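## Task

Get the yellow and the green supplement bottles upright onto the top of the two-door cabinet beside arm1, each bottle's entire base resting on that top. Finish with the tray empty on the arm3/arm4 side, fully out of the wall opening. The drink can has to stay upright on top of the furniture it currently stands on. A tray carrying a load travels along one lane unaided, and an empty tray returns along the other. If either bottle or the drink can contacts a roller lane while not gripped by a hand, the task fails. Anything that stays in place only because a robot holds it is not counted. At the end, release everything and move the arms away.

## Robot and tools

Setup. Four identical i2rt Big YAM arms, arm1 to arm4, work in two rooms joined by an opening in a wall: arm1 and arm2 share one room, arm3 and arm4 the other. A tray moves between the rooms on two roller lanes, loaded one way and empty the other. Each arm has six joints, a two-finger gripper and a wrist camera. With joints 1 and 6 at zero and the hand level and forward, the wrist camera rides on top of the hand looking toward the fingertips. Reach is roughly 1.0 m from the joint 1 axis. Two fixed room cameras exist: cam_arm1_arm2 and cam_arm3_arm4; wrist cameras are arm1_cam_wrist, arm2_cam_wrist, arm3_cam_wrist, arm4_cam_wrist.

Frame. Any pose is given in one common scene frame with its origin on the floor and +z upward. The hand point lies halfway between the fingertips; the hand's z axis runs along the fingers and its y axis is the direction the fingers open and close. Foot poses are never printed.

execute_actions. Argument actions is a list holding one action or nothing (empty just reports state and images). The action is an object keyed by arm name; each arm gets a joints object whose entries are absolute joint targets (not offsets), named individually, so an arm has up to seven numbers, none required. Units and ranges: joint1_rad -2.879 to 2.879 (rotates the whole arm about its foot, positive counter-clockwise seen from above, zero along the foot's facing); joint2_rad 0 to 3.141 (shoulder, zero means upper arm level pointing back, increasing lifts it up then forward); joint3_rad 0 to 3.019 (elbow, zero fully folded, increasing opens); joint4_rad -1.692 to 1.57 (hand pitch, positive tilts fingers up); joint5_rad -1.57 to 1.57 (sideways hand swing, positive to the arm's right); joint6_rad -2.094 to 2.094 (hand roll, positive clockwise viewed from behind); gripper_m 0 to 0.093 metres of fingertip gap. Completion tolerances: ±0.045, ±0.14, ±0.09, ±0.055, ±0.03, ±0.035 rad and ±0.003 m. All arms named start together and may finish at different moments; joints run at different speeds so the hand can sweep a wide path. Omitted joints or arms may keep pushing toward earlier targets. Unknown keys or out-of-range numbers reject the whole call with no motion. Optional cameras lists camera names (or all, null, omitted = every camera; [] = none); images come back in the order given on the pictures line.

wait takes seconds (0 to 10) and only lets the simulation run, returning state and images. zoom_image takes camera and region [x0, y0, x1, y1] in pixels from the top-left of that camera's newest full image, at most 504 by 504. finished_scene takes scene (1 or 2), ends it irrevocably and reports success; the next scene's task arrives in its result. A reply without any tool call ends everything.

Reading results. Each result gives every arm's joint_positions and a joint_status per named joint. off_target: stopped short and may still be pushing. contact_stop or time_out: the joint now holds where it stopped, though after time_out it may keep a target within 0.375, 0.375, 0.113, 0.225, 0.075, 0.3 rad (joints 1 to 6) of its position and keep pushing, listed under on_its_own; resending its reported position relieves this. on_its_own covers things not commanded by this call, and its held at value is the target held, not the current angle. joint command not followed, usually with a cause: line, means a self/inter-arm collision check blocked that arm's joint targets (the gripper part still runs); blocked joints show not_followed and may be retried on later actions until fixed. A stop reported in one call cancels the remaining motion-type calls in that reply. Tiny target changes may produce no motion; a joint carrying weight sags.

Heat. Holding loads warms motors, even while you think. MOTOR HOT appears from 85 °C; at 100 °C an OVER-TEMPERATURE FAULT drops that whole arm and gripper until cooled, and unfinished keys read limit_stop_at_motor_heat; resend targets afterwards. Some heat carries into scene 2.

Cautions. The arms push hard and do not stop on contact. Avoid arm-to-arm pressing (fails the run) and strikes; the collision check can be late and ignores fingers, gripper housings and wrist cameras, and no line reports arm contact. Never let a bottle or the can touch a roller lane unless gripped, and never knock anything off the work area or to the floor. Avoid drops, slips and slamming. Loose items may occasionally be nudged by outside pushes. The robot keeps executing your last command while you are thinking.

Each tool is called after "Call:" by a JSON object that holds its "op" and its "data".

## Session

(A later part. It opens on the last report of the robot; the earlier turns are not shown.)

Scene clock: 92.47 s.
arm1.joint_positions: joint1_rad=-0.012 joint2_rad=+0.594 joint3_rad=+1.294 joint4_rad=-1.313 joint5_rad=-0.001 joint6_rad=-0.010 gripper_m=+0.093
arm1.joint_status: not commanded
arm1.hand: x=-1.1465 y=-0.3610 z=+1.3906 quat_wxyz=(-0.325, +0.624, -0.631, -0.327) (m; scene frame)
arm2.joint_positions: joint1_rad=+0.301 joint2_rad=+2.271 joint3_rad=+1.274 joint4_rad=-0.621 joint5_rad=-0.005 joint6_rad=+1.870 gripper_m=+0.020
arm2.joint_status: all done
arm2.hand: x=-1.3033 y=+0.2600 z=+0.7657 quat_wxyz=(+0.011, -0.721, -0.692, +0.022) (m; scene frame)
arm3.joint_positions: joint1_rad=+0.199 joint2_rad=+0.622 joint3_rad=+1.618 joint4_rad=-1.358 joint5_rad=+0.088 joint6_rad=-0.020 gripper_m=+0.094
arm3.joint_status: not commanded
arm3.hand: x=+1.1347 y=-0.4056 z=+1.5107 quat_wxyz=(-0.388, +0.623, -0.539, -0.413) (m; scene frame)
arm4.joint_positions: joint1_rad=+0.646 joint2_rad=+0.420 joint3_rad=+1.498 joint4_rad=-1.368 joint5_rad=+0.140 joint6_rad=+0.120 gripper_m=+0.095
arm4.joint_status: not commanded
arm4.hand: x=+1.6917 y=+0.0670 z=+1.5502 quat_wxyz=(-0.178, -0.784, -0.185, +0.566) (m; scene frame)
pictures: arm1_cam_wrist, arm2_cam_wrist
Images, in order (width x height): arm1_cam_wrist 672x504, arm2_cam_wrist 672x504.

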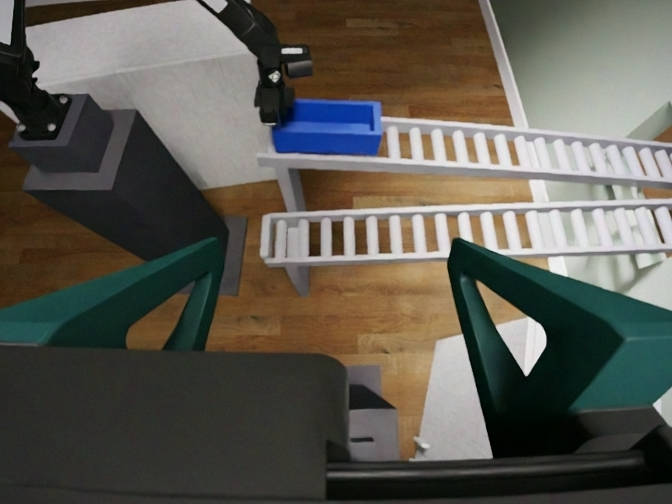

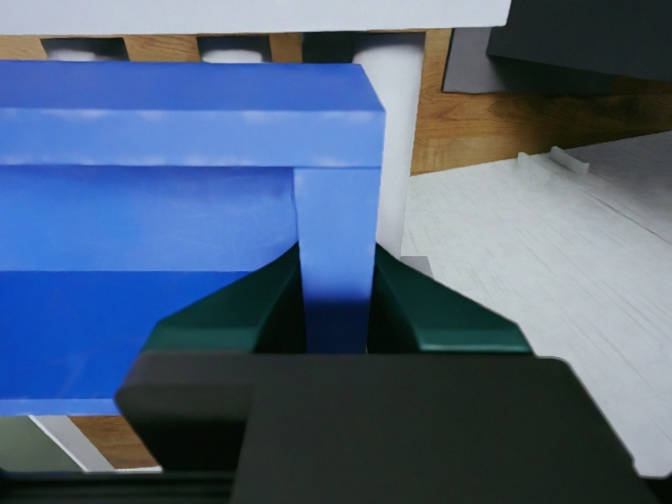

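Call:
{"op": "execute_actions", "data": {"actions": [{"arm2":{"joints":{"joint1_rad":0.335,"joint6_rad":1.905,"joint4_rad":-0.575}}}], "cameras": ["arm1_cam_wrist","arm2_cam_wrist","cam_arm1_arm2"]}}

Scene clock: 93.67 s.
arm1.joint_positions: joint1_rad=-0.012 joint2_rad=+0.594 joint3_rad=+1.294 joint4_rad=-1.313 joint5_rad=-0.001 joint6_rad=-0.010 gripper_m=+0.093
arm1.joint_status: not commanded
arm1.hand: x=-1.1465 y=-0.3610 z=+1.3906 quat_wxyz=(-0.325, +0.624, -0.631, -0.327) (m; scene frame)
arm2.joint_positions: joint1_rad=+0.326 joint2_rad=+2.271 joint3_rad=+1.274 joint4_rad=-0.599 joint5_rad=+0.001 joint6_rad=+1.893 gripper_m=+0.020
arm2.joint_status: all done
arm2.hand: x=-1.3013 y=+0.2733 z=+0.7654 quat_wxyz=(+0.003, -0.721, -0.693, +0.013) (m; scene frame)
arm3.joint_positions: joint1_rad=+0.199 joint2_rad=+0.622 joint3_rad=+1.618 joint4_rad=-1.358 joint5_rad=+0.088 joint6_rad=-0.020 gripper_m=+0.094
arm3.joint_status: not commanded
arm3.hand: x=+1.1347 y=-0.4056 z=+1.5107 quat_wxyz=(-0.388, +0.623, -0.539, -0.413) (m; scene frame)
arm4.joint_positions: joint1_rad=+0.646 joint2_rad=+0.420 joint3_rad=+1.498 joint4_rad=-1.368 joint5_rad=+0.140 joint6_rad=+0.120 gripper_m=+0.095
arm4.joint_status: not commanded
arm4.hand: x=+1.6917 y=+0.0670 z=+1.5502 quat_wxyz=(-0.178, -0.784, -0.185, +0.566) (m; scene frame)
pictures: arm1_cam_wrist, arm2_cam_wrist, cam_arm1_arm2
Images, in order (width x height): arm1_cam_wrist 672x504, arm2_cam_wrist 672x504, cam_arm1_arm2 672x504.

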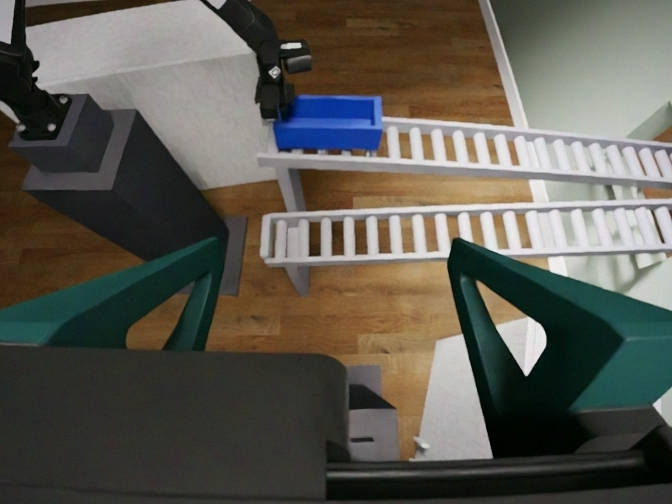

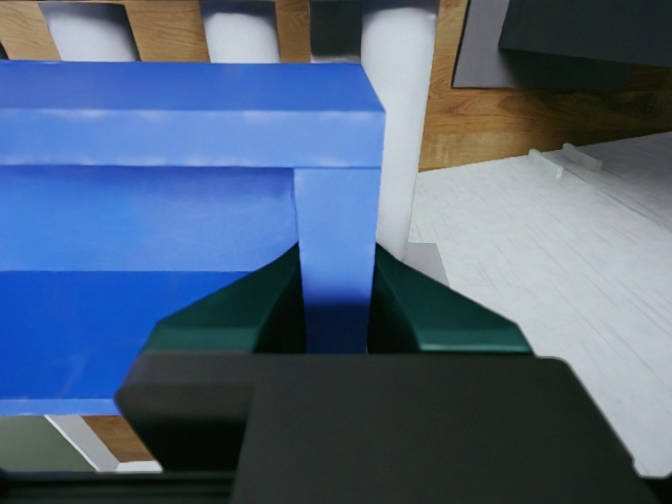

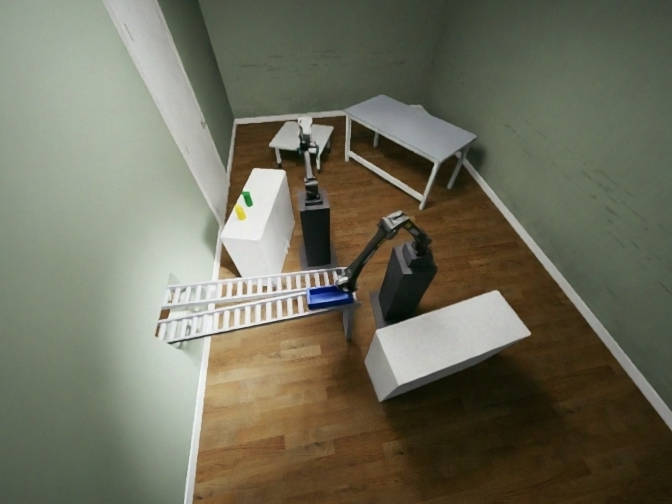

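Call:
{"op": "execute_actions", "data": {"actions": [{"arm2":{"joints":{"joint1_rad":0.305,"joint2_rad":2.31,"joint3_rad":1.30}}}], "cameras": ["arm1_cam_wrist","arm2_cam_wrist"]}}

Scene clock: 94.83 s.
arm1.joint_positions: joint1_rad=-0.012 joint2_rad=+0.594 joint3_rad=+1.294 joint4_rad=-1.313 joint5_rad=-0.001 joint6_rad=-0.010 gripper_m=+0.093
arm1.joint_status: not commanded
arm1.hand: x=-1.1465 y=-0.3610 z=+1.3906 quat_wxyz=(-0.325, +0.624, -0.631, -0.327) (m; scene frame)
arm2.joint_positions: joint1_rad=+0.317 joint2_rad=+2.304 joint3_rad=+1.280 joint4_rad=-0.590 joint5_rad=+0.001 joint6_rad=+1.895 gripper_m=+0.019
arm2.joint_status: all done
arm2.hand: x=-1.3054 y=+0.2669 z=+0.7499 quat_wxyz=(+0.007, -0.724, -0.689, +0.022) (m; scene frame)
arm3.joint_positions: joint1_rad=+0.199 joint2_rad=+0.622 joint3_rad=+1.618 joint4_rad=-1.358 joint5_rad=+0.088 joint6_rad=-0.020 gripper_m=+0.094
arm3.joint_status: not commanded
arm3.hand: x=+1.1347 y=-0.4056 z=+1.5107 quat_wxyz=(-0.388, +0.623, -0.539, -0.413) (m; scene frame)
arm4.joint_positions: joint1_rad=+0.646 joint2_rad=+0.420 joint3_rad=+1.498 joint4_rad=-1.368 joint5_rad=+0.140 joint6_rad=+0.120 gripper_m=+0.095
arm4.joint_status: not commanded
arm4.hand: x=+1.6917 y=+0.0670 z=+1.5502 quat_wxyz=(-0.178, -0.784, -0.185, +0.566) (m; scene frame)
pictures: arm1_cam_wrist, arm2_cam_wrist
Images, in order (width x height): arm1_cam_wrist 672x504, arm2_cam_wrist 672x504.

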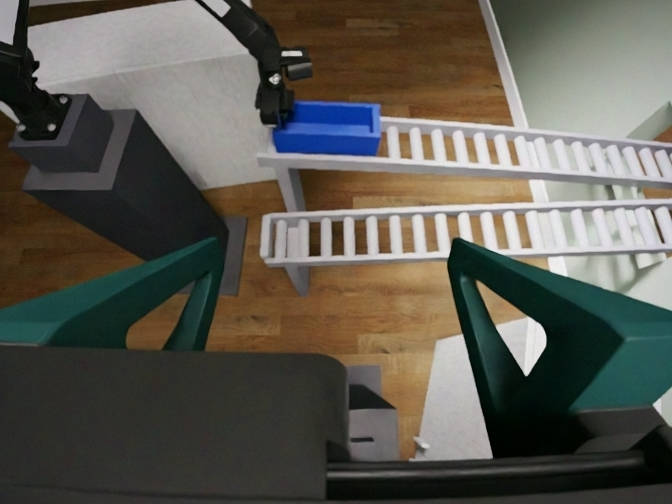

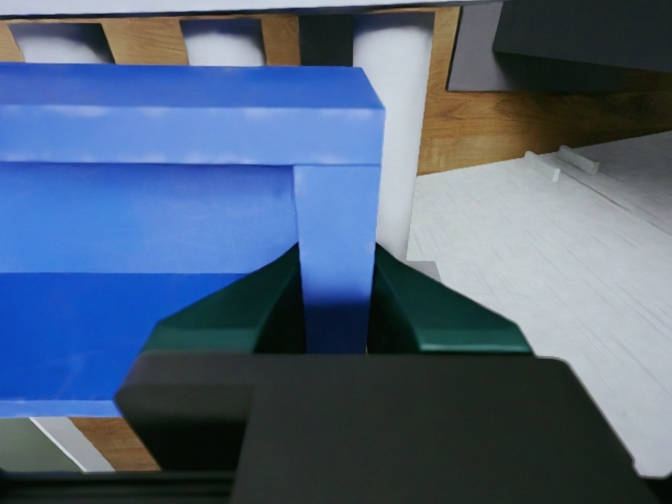

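Call:
{"op": "execute_actions", "data": {"actions": [{"arm2":{"joints":{"joint2_rad":2.335,"joint3_rad":1.315,"joint4_rad":-0.56}}}], "cameras": ["arm1_cam_wrist","arm2_cam_wrist"]}}

Scene clock: 98.57 s.
arm1.joint_positions: joint1_rad=-0.012 joint2_rad=+0.594 joint3_rad=+1.294 joint4_rad=-1.313 joint5_rad=-0.001 joint6_rad=-0.010 gripper_m=+0.093
arm1.joint_status: not commanded
arm1.hand: x=-1.1465 y=-0.3610 z=+1.3906 quat_wxyz=(-0.325, +0.624, -0.631, -0.327) (m; scene frame)
arm2.joint_positions: joint1_rad=+0.314 joint2_rad=+2.313 joint3_rad=+1.295 joint4_rad=-0.580 joint5_rad=+0.003 joint6_rad=+1.895 gripper_m=+0.019
arm2.joint_status: all done
arm2.hand: x=-1.2967 y=+0.2673 z=+0.7486 quat_wxyz=(+0.002, -0.726, -0.688, +0.015) (m; scene frame)
arm3.joint_positions: joint1_rad=+0.199 joint2_rad=+0.622 joint3_rad=+1.618 joint4_rad=-1.358 joint5_rad=+0.088 joint6_rad=-0.020 gripper_m=+0.094
arm3.joint_status: not commanded
arm3.hand: x=+1.1347 y=-0.4056 z=+1.5107 quat_wxyz=(-0.388, +0.623, -0.539, -0.413) (m; scene frame)
arm4.joint_positions: joint1_rad=+0.646 joint2_rad=+0.420 joint3_rad=+1.498 joint4_rad=-1.368 joint5_rad=+0.140 joint6_rad=+0.120 gripper_m=+0.095
arm4.joint_status: not commanded
arm4.hand: x=+1.6917 y=+0.0670 z=+1.5502 quat_wxyz=(-0.178, -0.784, -0.185, +0.566) (m; scene frame)
pictures: arm1_cam_wrist, arm2_cam_wrist
Images, in order (width x height): arm1_cam_wrist 672x504, arm2_cam_wrist 672x504.

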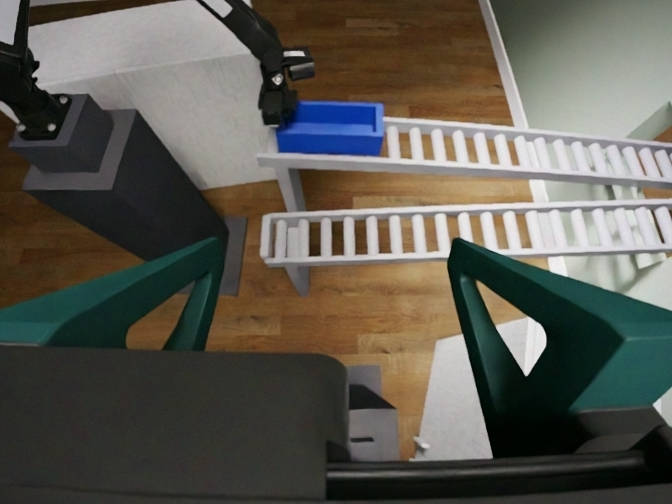

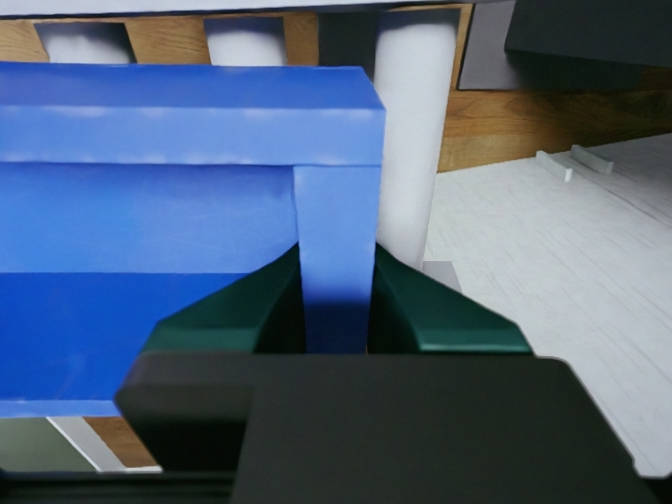

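Seated. Release.

Call:
{"op": "execute_actions", "data": {"actions": [{"arm2":{"joints":{"joint2_rad":2.313,"gripper_m":0.05}}}], "cameras": ["arm1_cam_wrist","arm2_cam_wrist"]}}

Call:
{"op": "execute_actions", "data": {"actions": [{"arm2":{"joints":{"joint2_rad":2.1,"joint4_rad":-0.75}}}], "cameras": ["arm1_cam_wrist","arm2_cam_wrist"]}}

Scene clock: 99.80 s.
arm1.joint_positions: joint1_rad=-0.012 joint2_rad=+0.594 joint3_rad=+1.294 joint4_rad=-1.313 joint5_rad=-0.001 joint6_rad=-0.010 gripper_m=+0.093
arm1.joint_status: not commanded
arm1.hand: x=-1.1465 y=-0.3610 z=+1.3906 quat_wxyz=(-0.325, +0.624, -0.631, -0.327) (m; scene frame)
arm2.joint_positions: joint1_rad=+0.314 joint2_rad=+2.313 joint3_rad=+1.295 joint4_rad=-0.575 joint5_rad=+0.003 joint6_rad=+1.895 gripper_m=+0.050
arm2.joint_status: all done
arm2.hand: x=-1.2955 y=+0.2676 z=+0.7486 quat_wxyz=(+0.001, -0.726, -0.688, +0.012) (m; scene frame)
arm3.joint_positions: joint1_rad=+0.199 joint2_rad=+0.622 joint3_rad=+1.618 joint4_rad=-1.358 joint5_rad=+0.088 joint6_rad=-0.020 gripper_m=+0.094
arm3.joint_status: not commanded
arm3.hand: x=+1.1347 y=-0.4056 z=+1.5107 quat_wxyz=(-0.388, +0.623, -0.539, -0.413) (m; scene frame)
arm4.joint_positions: joint1_rad=+0.646 joint2_rad=+0.420 joint3_rad=+1.498 joint4_rad=-1.368 joint5_rad=+0.140 joint6_rad=+0.120 gripper_m=+0.095
arm4.joint_status: not commanded
arm4.hand: x=+1.6917 y=+0.0670 z=+1.5502 quat_wxyz=(-0.178, -0.784, -0.185, +0.566) (m; scene frame)
pictures: arm1_cam_wrist, arm2_cam_wrist
Images, in order (width x height): arm1_cam_wrist 672x504, arm2_cam_wrist 672x504.

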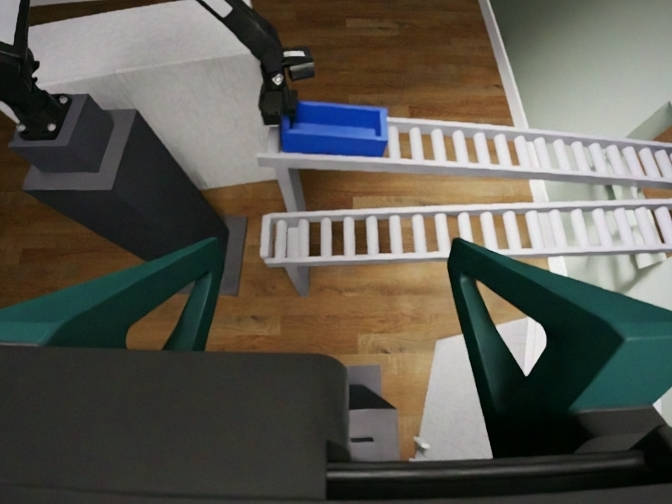

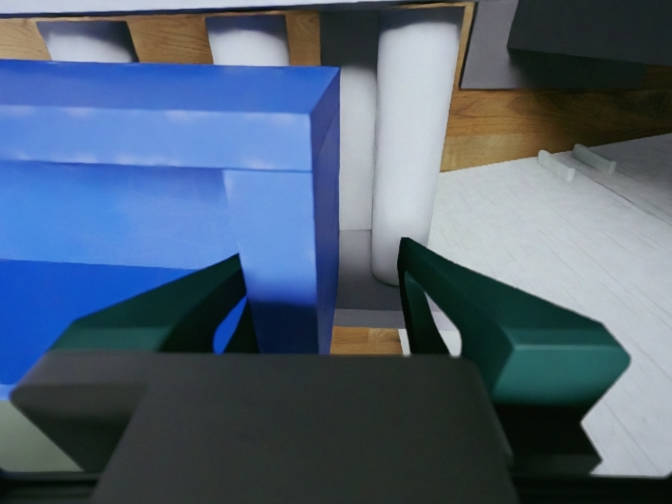

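Scene clock: 101.03 s.
arm1.joint_positions: joint1_rad=-0.012 joint2_rad=+0.594 joint3_rad=+1.294 joint4_rad=-1.313 joint5_rad=-0.001 joint6_rad=-0.010 gripper_m=+0.093
arm1.joint_status: not commanded
arm1.hand: x=-1.1465 y=-0.3610 z=+1.3906 quat_wxyz=(-0.325, +0.624, -0.631, -0.327) (m; scene frame)
arm2.joint_positions: joint1_rad=+0.314 joint2_rad=+2.100 joint3_rad=+1.301 joint4_rad=-0.736 joint5_rad=+0.003 joint6_rad=+1.895 gripper_m=+0.050
arm2.joint_status: all done
arm2.hand: x=-1.2724 y=+0.2748 z=+0.8595 quat_wxyz=(-0.012, -0.726, -0.688, -0.013) (m; scene frame)
arm3.joint_positions: joint1_rad=+0.199 joint2_rad=+0.622 joint3_rad=+1.618 joint4_rad=-1.358 joint5_rad=+0.088 joint6_rad=-0.020 gripper_m=+0.094
arm3.joint_status: not commanded
arm3.hand: x=+1.1347 y=-0.4056 z=+1.5107 quat_wxyz=(-0.388, +0.623, -0.539, -0.413) (m; scene frame)
arm4.joint_positions: joint1_rad=+0.646 joint2_rad=+0.420 joint3_rad=+1.498 joint4_rad=-1.368 joint5_rad=+0.140 joint6_rad=+0.120 gripper_m=+0.095
arm4.joint_status: not commanded
arm4.hand: x=+1.6917 y=+0.0670 z=+1.5502 quat_wxyz=(-0.178, -0.784, -0.185, +0.566) (m; scene frame)
pictures: arm1_cam_wrist, arm2_cam_wrist
Images, in order (width x height): arm1_cam_wrist 672x504, arm2_cam_wrist 672x504.

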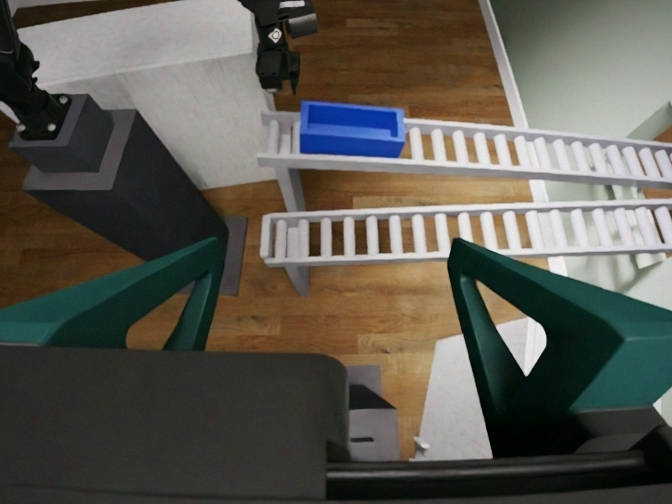

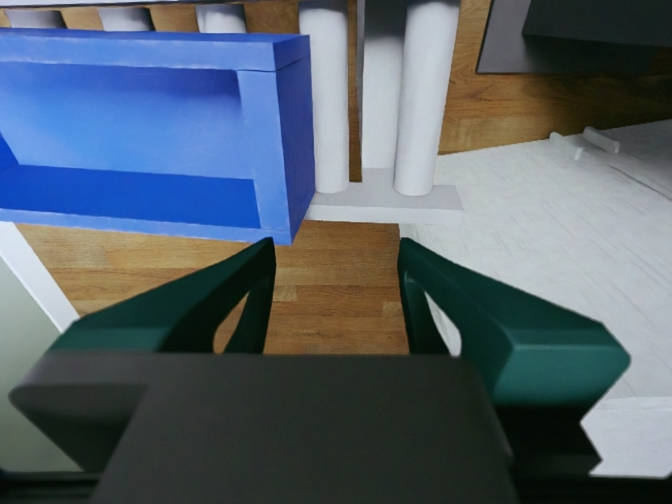

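It seems to be rolling already. Retract and watch.

Call:
{"op": "execute_actions", "data": {"actions": [{"arm2":{"joints":{"joint2_rad":1.0,"joint3_rad":1.1,"joint4_rad":-1.4,"joint6_rad":0,"joint1_rad":0}}}], "cameras": ["arm1_cam_wrist","cam_arm1_arm2","cam_arm3_arm4"]}}

Call:
{"op": "wait", "data": {"seconds": 5}}

Scene clock: 103.67 s.
arm1.joint_positions: joint1_rad=-0.012 joint2_rad=+0.594 joint3_rad=+1.294 joint4_rad=-1.313 joint5_rad=-0.001 joint6_rad=-0.010 gripper_m=+0.093
arm1.joint_status: not commanded
arm1.hand: x=-1.1465 y=-0.3610 z=+1.3906 quat_wxyz=(-0.325, +0.624, -0.631, -0.327) (m; scene frame)
arm2.joint_positions: joint1_rad=-0.009 joint2_rad=+0.997 joint3_rad=+1.090 joint4_rad=-1.385 joint5_rad=+0.001 joint6_rad=+0.011 gripper_m=+0.050
arm2.joint_status: all done
arm2.hand: x=-1.4791 y=+0.1145 z=+1.2412 quat_wxyz=(-0.139, -0.031, -0.990, +0.007) (m; scene frame)
arm3.joint_positions: joint1_rad=+0.199 joint2_rad=+0.622 joint3_rad=+1.618 joint4_rad=-1.358 joint5_rad=+0.088 joint6_rad=-0.020 gripper_m=+0.094
arm3.joint_status: not commanded
arm3.hand: x=+1.1347 y=-0.4056 z=+1.5107 quat_wxyz=(-0.388, +0.623, -0.539, -0.413) (m; scene frame)
arm4.joint_positions: joint1_rad=+0.646 joint2_rad=+0.420 joint3_rad=+1.498 joint4_rad=-1.368 joint5_rad=+0.140 joint6_rad=+0.120 gripper_m=+0.095
arm4.joint_status: not commanded
arm4.hand: x=+1.6917 y=+0.0670 z=+1.5502 quat_wxyz=(-0.178, -0.784, -0.185, +0.566) (m; scene frame)
pictures: arm1_cam_wrist, cam_arm1_arm2, cam_arm3_arm4
Images, in order (width x height): arm1_cam_wrist 672x504, cam_arm1_arm2 672x504, cam_arm3_arm4 672x504.

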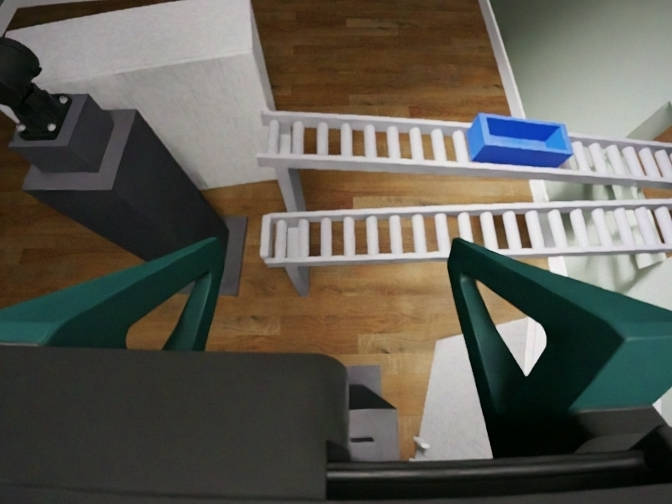

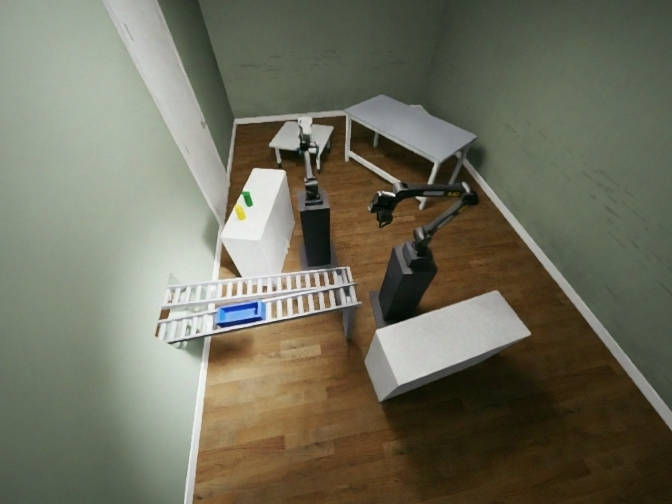

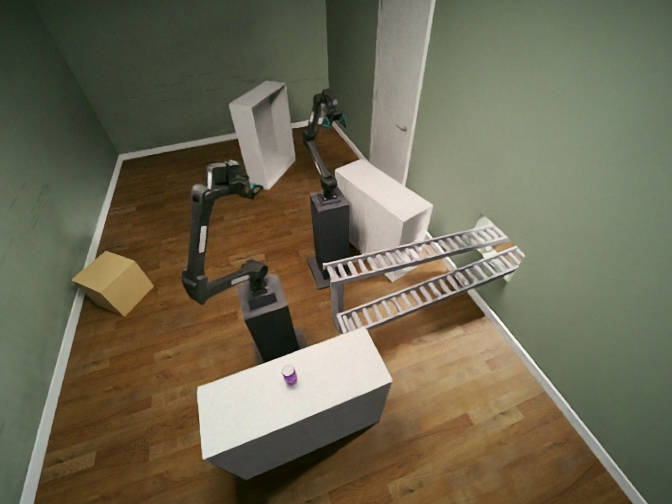

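Scene clock: 108.67 s.
arm1.joint_positions: joint1_rad=-0.012 joint2_rad=+0.594 joint3_rad=+1.294 joint4_rad=-1.313 joint5_rad=-0.001 joint6_rad=-0.010 gripper_m=+0.093
arm1.joint_status: not commanded
arm1.hand: x=-1.1465 y=-0.3610 z=+1.3906 quat_wxyz=(-0.325, +0.624, -0.631, -0.327) (m; scene frame)
arm2.joint_positions: joint1_rad=-0.009 joint2_rad=+0.997 joint3_rad=+1.090 joint4_rad=-1.385 joint5_rad=+0.001 joint6_rad=+0.010 gripper_m=+0.050
arm2.joint_status: all done
arm2.hand: x=-1.4791 y=+0.1145 z=+1.2412 quat_wxyz=(-0.139, -0.031, -0.990, +0.007) (m; scene frame)
arm3.joint_positions: joint1_rad=+0.199 joint2_rad=+0.622 joint3_rad=+1.618 joint4_rad=-1.358 joint5_rad=+0.088 joint6_rad=-0.020 gripper_m=+0.094
arm3.joint_status: not commanded
arm3.hand: x=+1.1347 y=-0.4056 z=+1.5107 quat_wxyz=(-0.388, +0.623, -0.539, -0.413) (m; scene frame)
arm4.joint_positions: joint1_rad=+0.646 joint2_rad=+0.420 joint3_rad=+1.498 joint4_rad=-1.368 joint5_rad=+0.140 joint6_rad=+0.120 gripper_m=+0.095
arm4.joint_status: not commanded
arm4.hand: x=+1.6917 y=+0.0670 z=+1.5502 quat_wxyz=(-0.178, -0.784, -0.185, +0.566) (m; scene frame)
wait: 5.00 s; at rest by 0.27 s
pictures: arm1_cam_wrist, arm2_cam_wrist, arm3_cam_wrist, arm4_cam_wrist, cam_arm1_arm2, cam_arm3_arm4
Images, in order (width x height): arm1_cam_wrist 672x504, arm2_cam_wrist 672x504, arm3_cam_wrist 672x504, arm4_cam_wrist 672x504, cam_arm1_arm2 672x504, cam_arm3_arm4 672x504.

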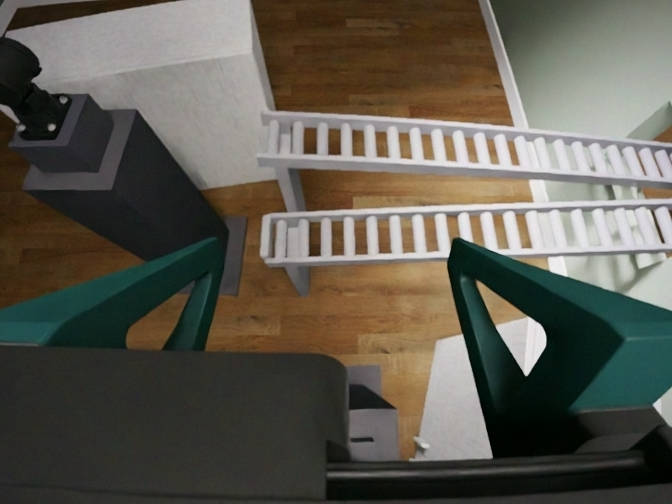

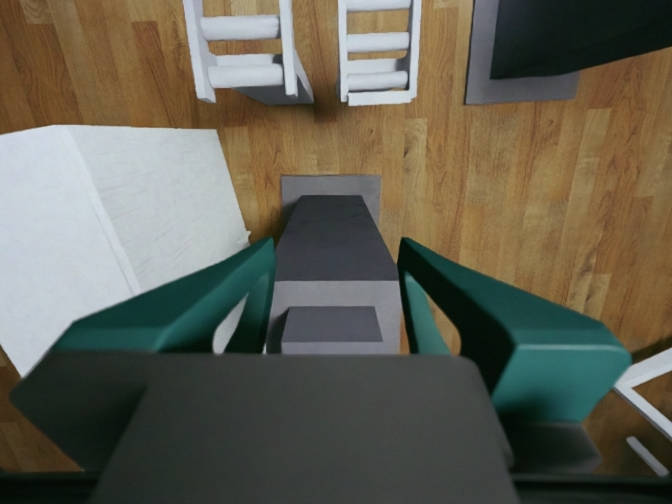

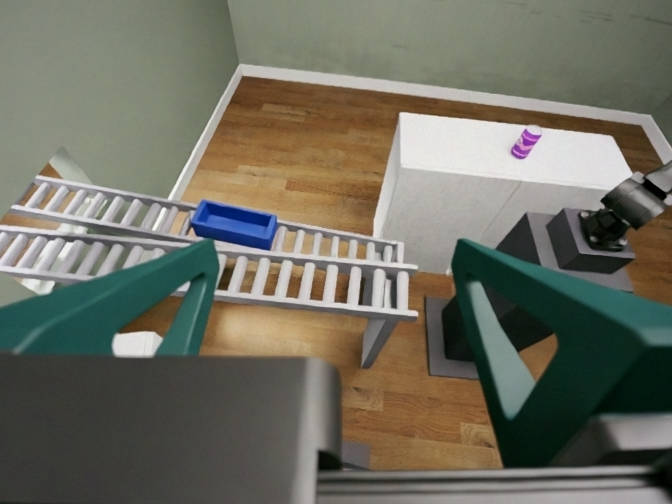

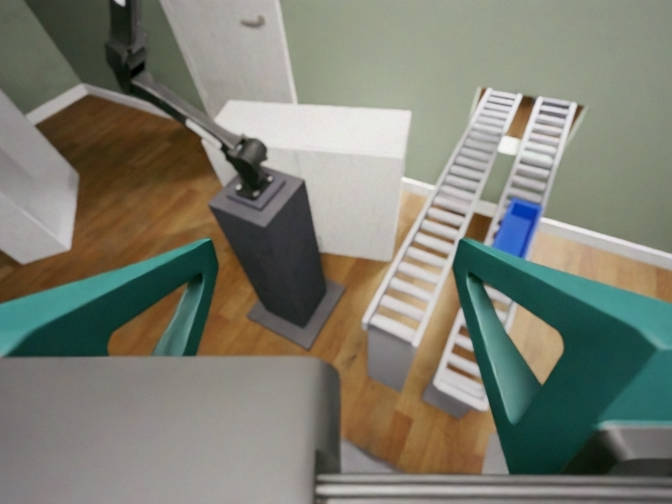

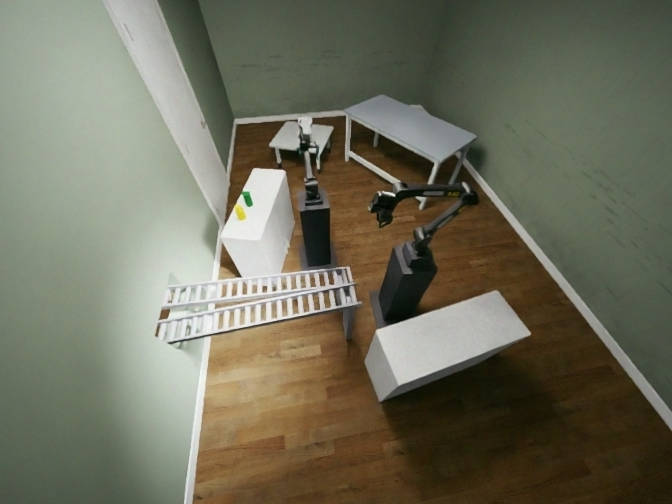

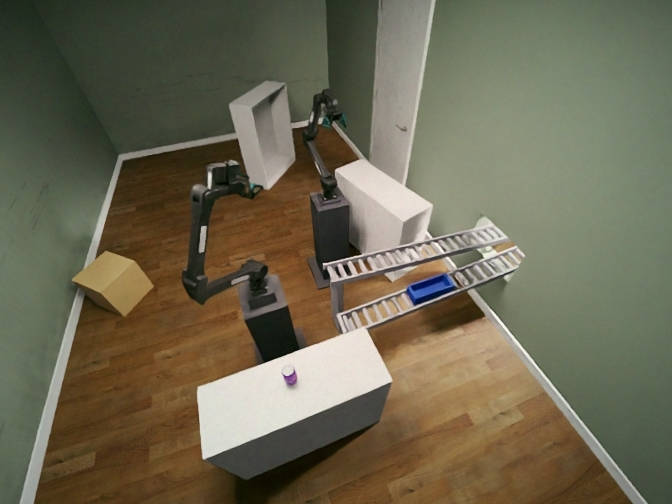

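Call:
{"op": "wait", "data": {"seconds": 5}}

Scene clock: 113.80 s.
arm1.joint_positions: joint1_rad=-0.012 joint2_rad=+0.594 joint3_rad=+1.294 joint4_rad=-1.313 joint5_rad=-0.001 joint6_rad=-0.010 gripper_m=+0.093
arm1.joint_status: not commanded
arm1.hand: x=-1.1465 y=-0.3610 z=+1.3906 quat_wxyz=(-0.325, +0.624, -0.631, -0.327) (m; scene frame)
arm2.joint_positions: joint1_rad=-0.009 joint2_rad=+0.997 joint3_rad=+1.090 joint4_rad=-1.385 joint5_rad=+0.001 joint6_rad=+0.010 gripper_m=+0.050
arm2.joint_status: all done
arm2.hand: x=-1.4791 y=+0.1145 z=+1.2412 quat_wxyz=(-0.139, -0.031, -0.990, +0.007) (m; scene frame)
arm3.joint_positions: joint1_rad=+0.199 joint2_rad=+0.622 joint3_rad=+1.618 joint4_rad=-1.358 joint5_rad=+0.088 joint6_rad=-0.020 gripper_m=+0.094
arm3.joint_status: not commanded
arm3.hand: x=+1.1347 y=-0.4056 z=+1.5107 quat_wxyz=(-0.388, +0.623, -0.539, -0.413) (m; scene frame)
arm4.joint_positions: joint1_rad=+0.646 joint2_rad=+0.420 joint3_rad=+1.498 joint4_rad=-1.368 joint5_rad=+0.140 joint6_rad=+0.120 gripper_m=+0.095
arm4.joint_status: not commanded
arm4.hand: x=+1.6917 y=+0.0670 z=+1.5502 quat_wxyz=(-0.178, -0.784, -0.185, +0.566) (m; scene frame)
wait: 5.00 s; at rest by 0.13 s
pictures: arm1_cam_wrist, arm2_cam_wrist, arm3_cam_wrist, arm4_cam_wrist, cam_arm1_arm2, cam_arm3_arm4
Images, in order (width x height): arm1_cam_wrist 672x504, arm2_cam_wrist 672x504, arm3_cam_wrist 672x504, arm4_cam_wrist 672x504, cam_arm1_arm2 672x504, cam_arm3_arm4 672x504.

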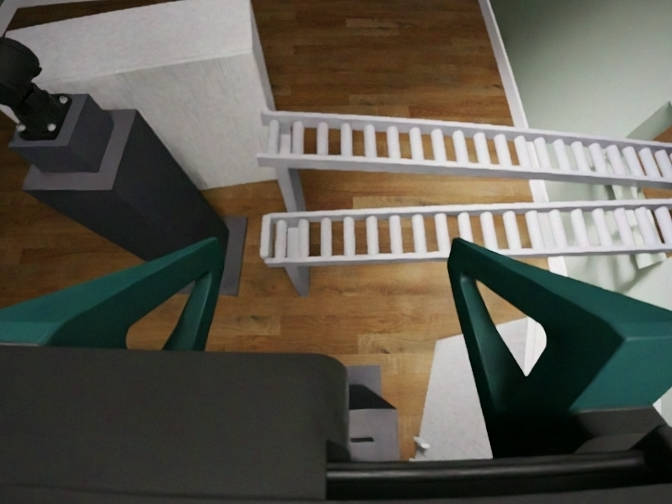

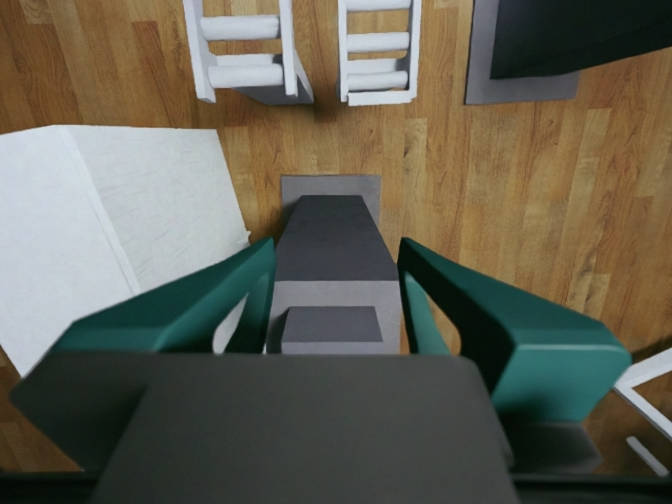

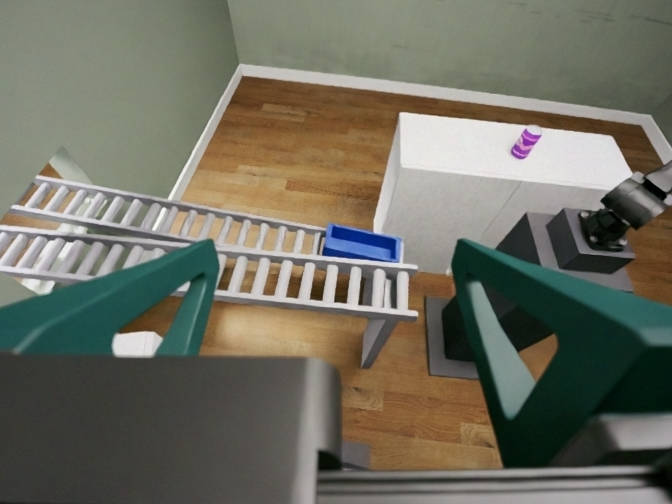

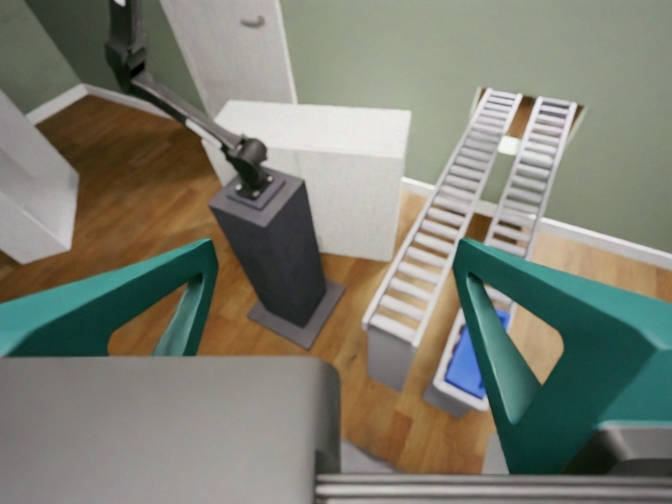

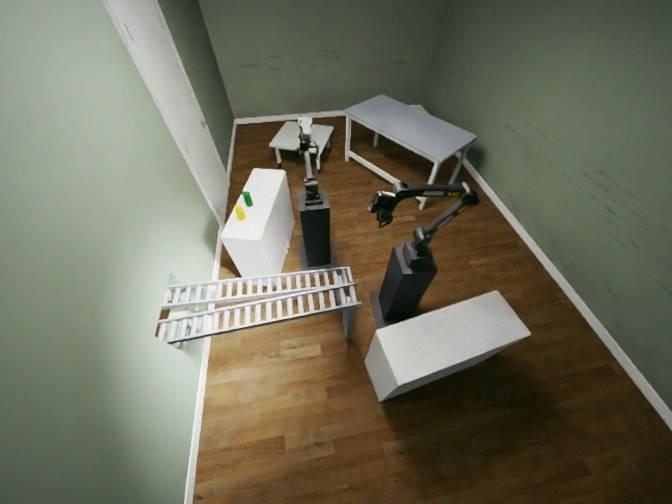

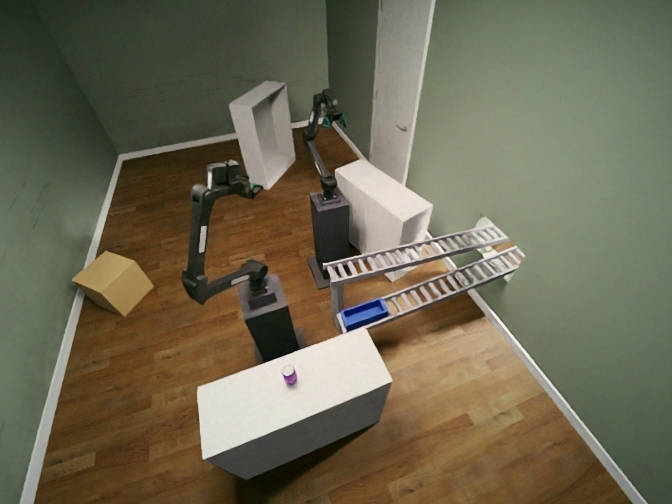

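Call:
{"op": "finished_scene", "data": {"scene": 2}}

The scene is finished: the task was done.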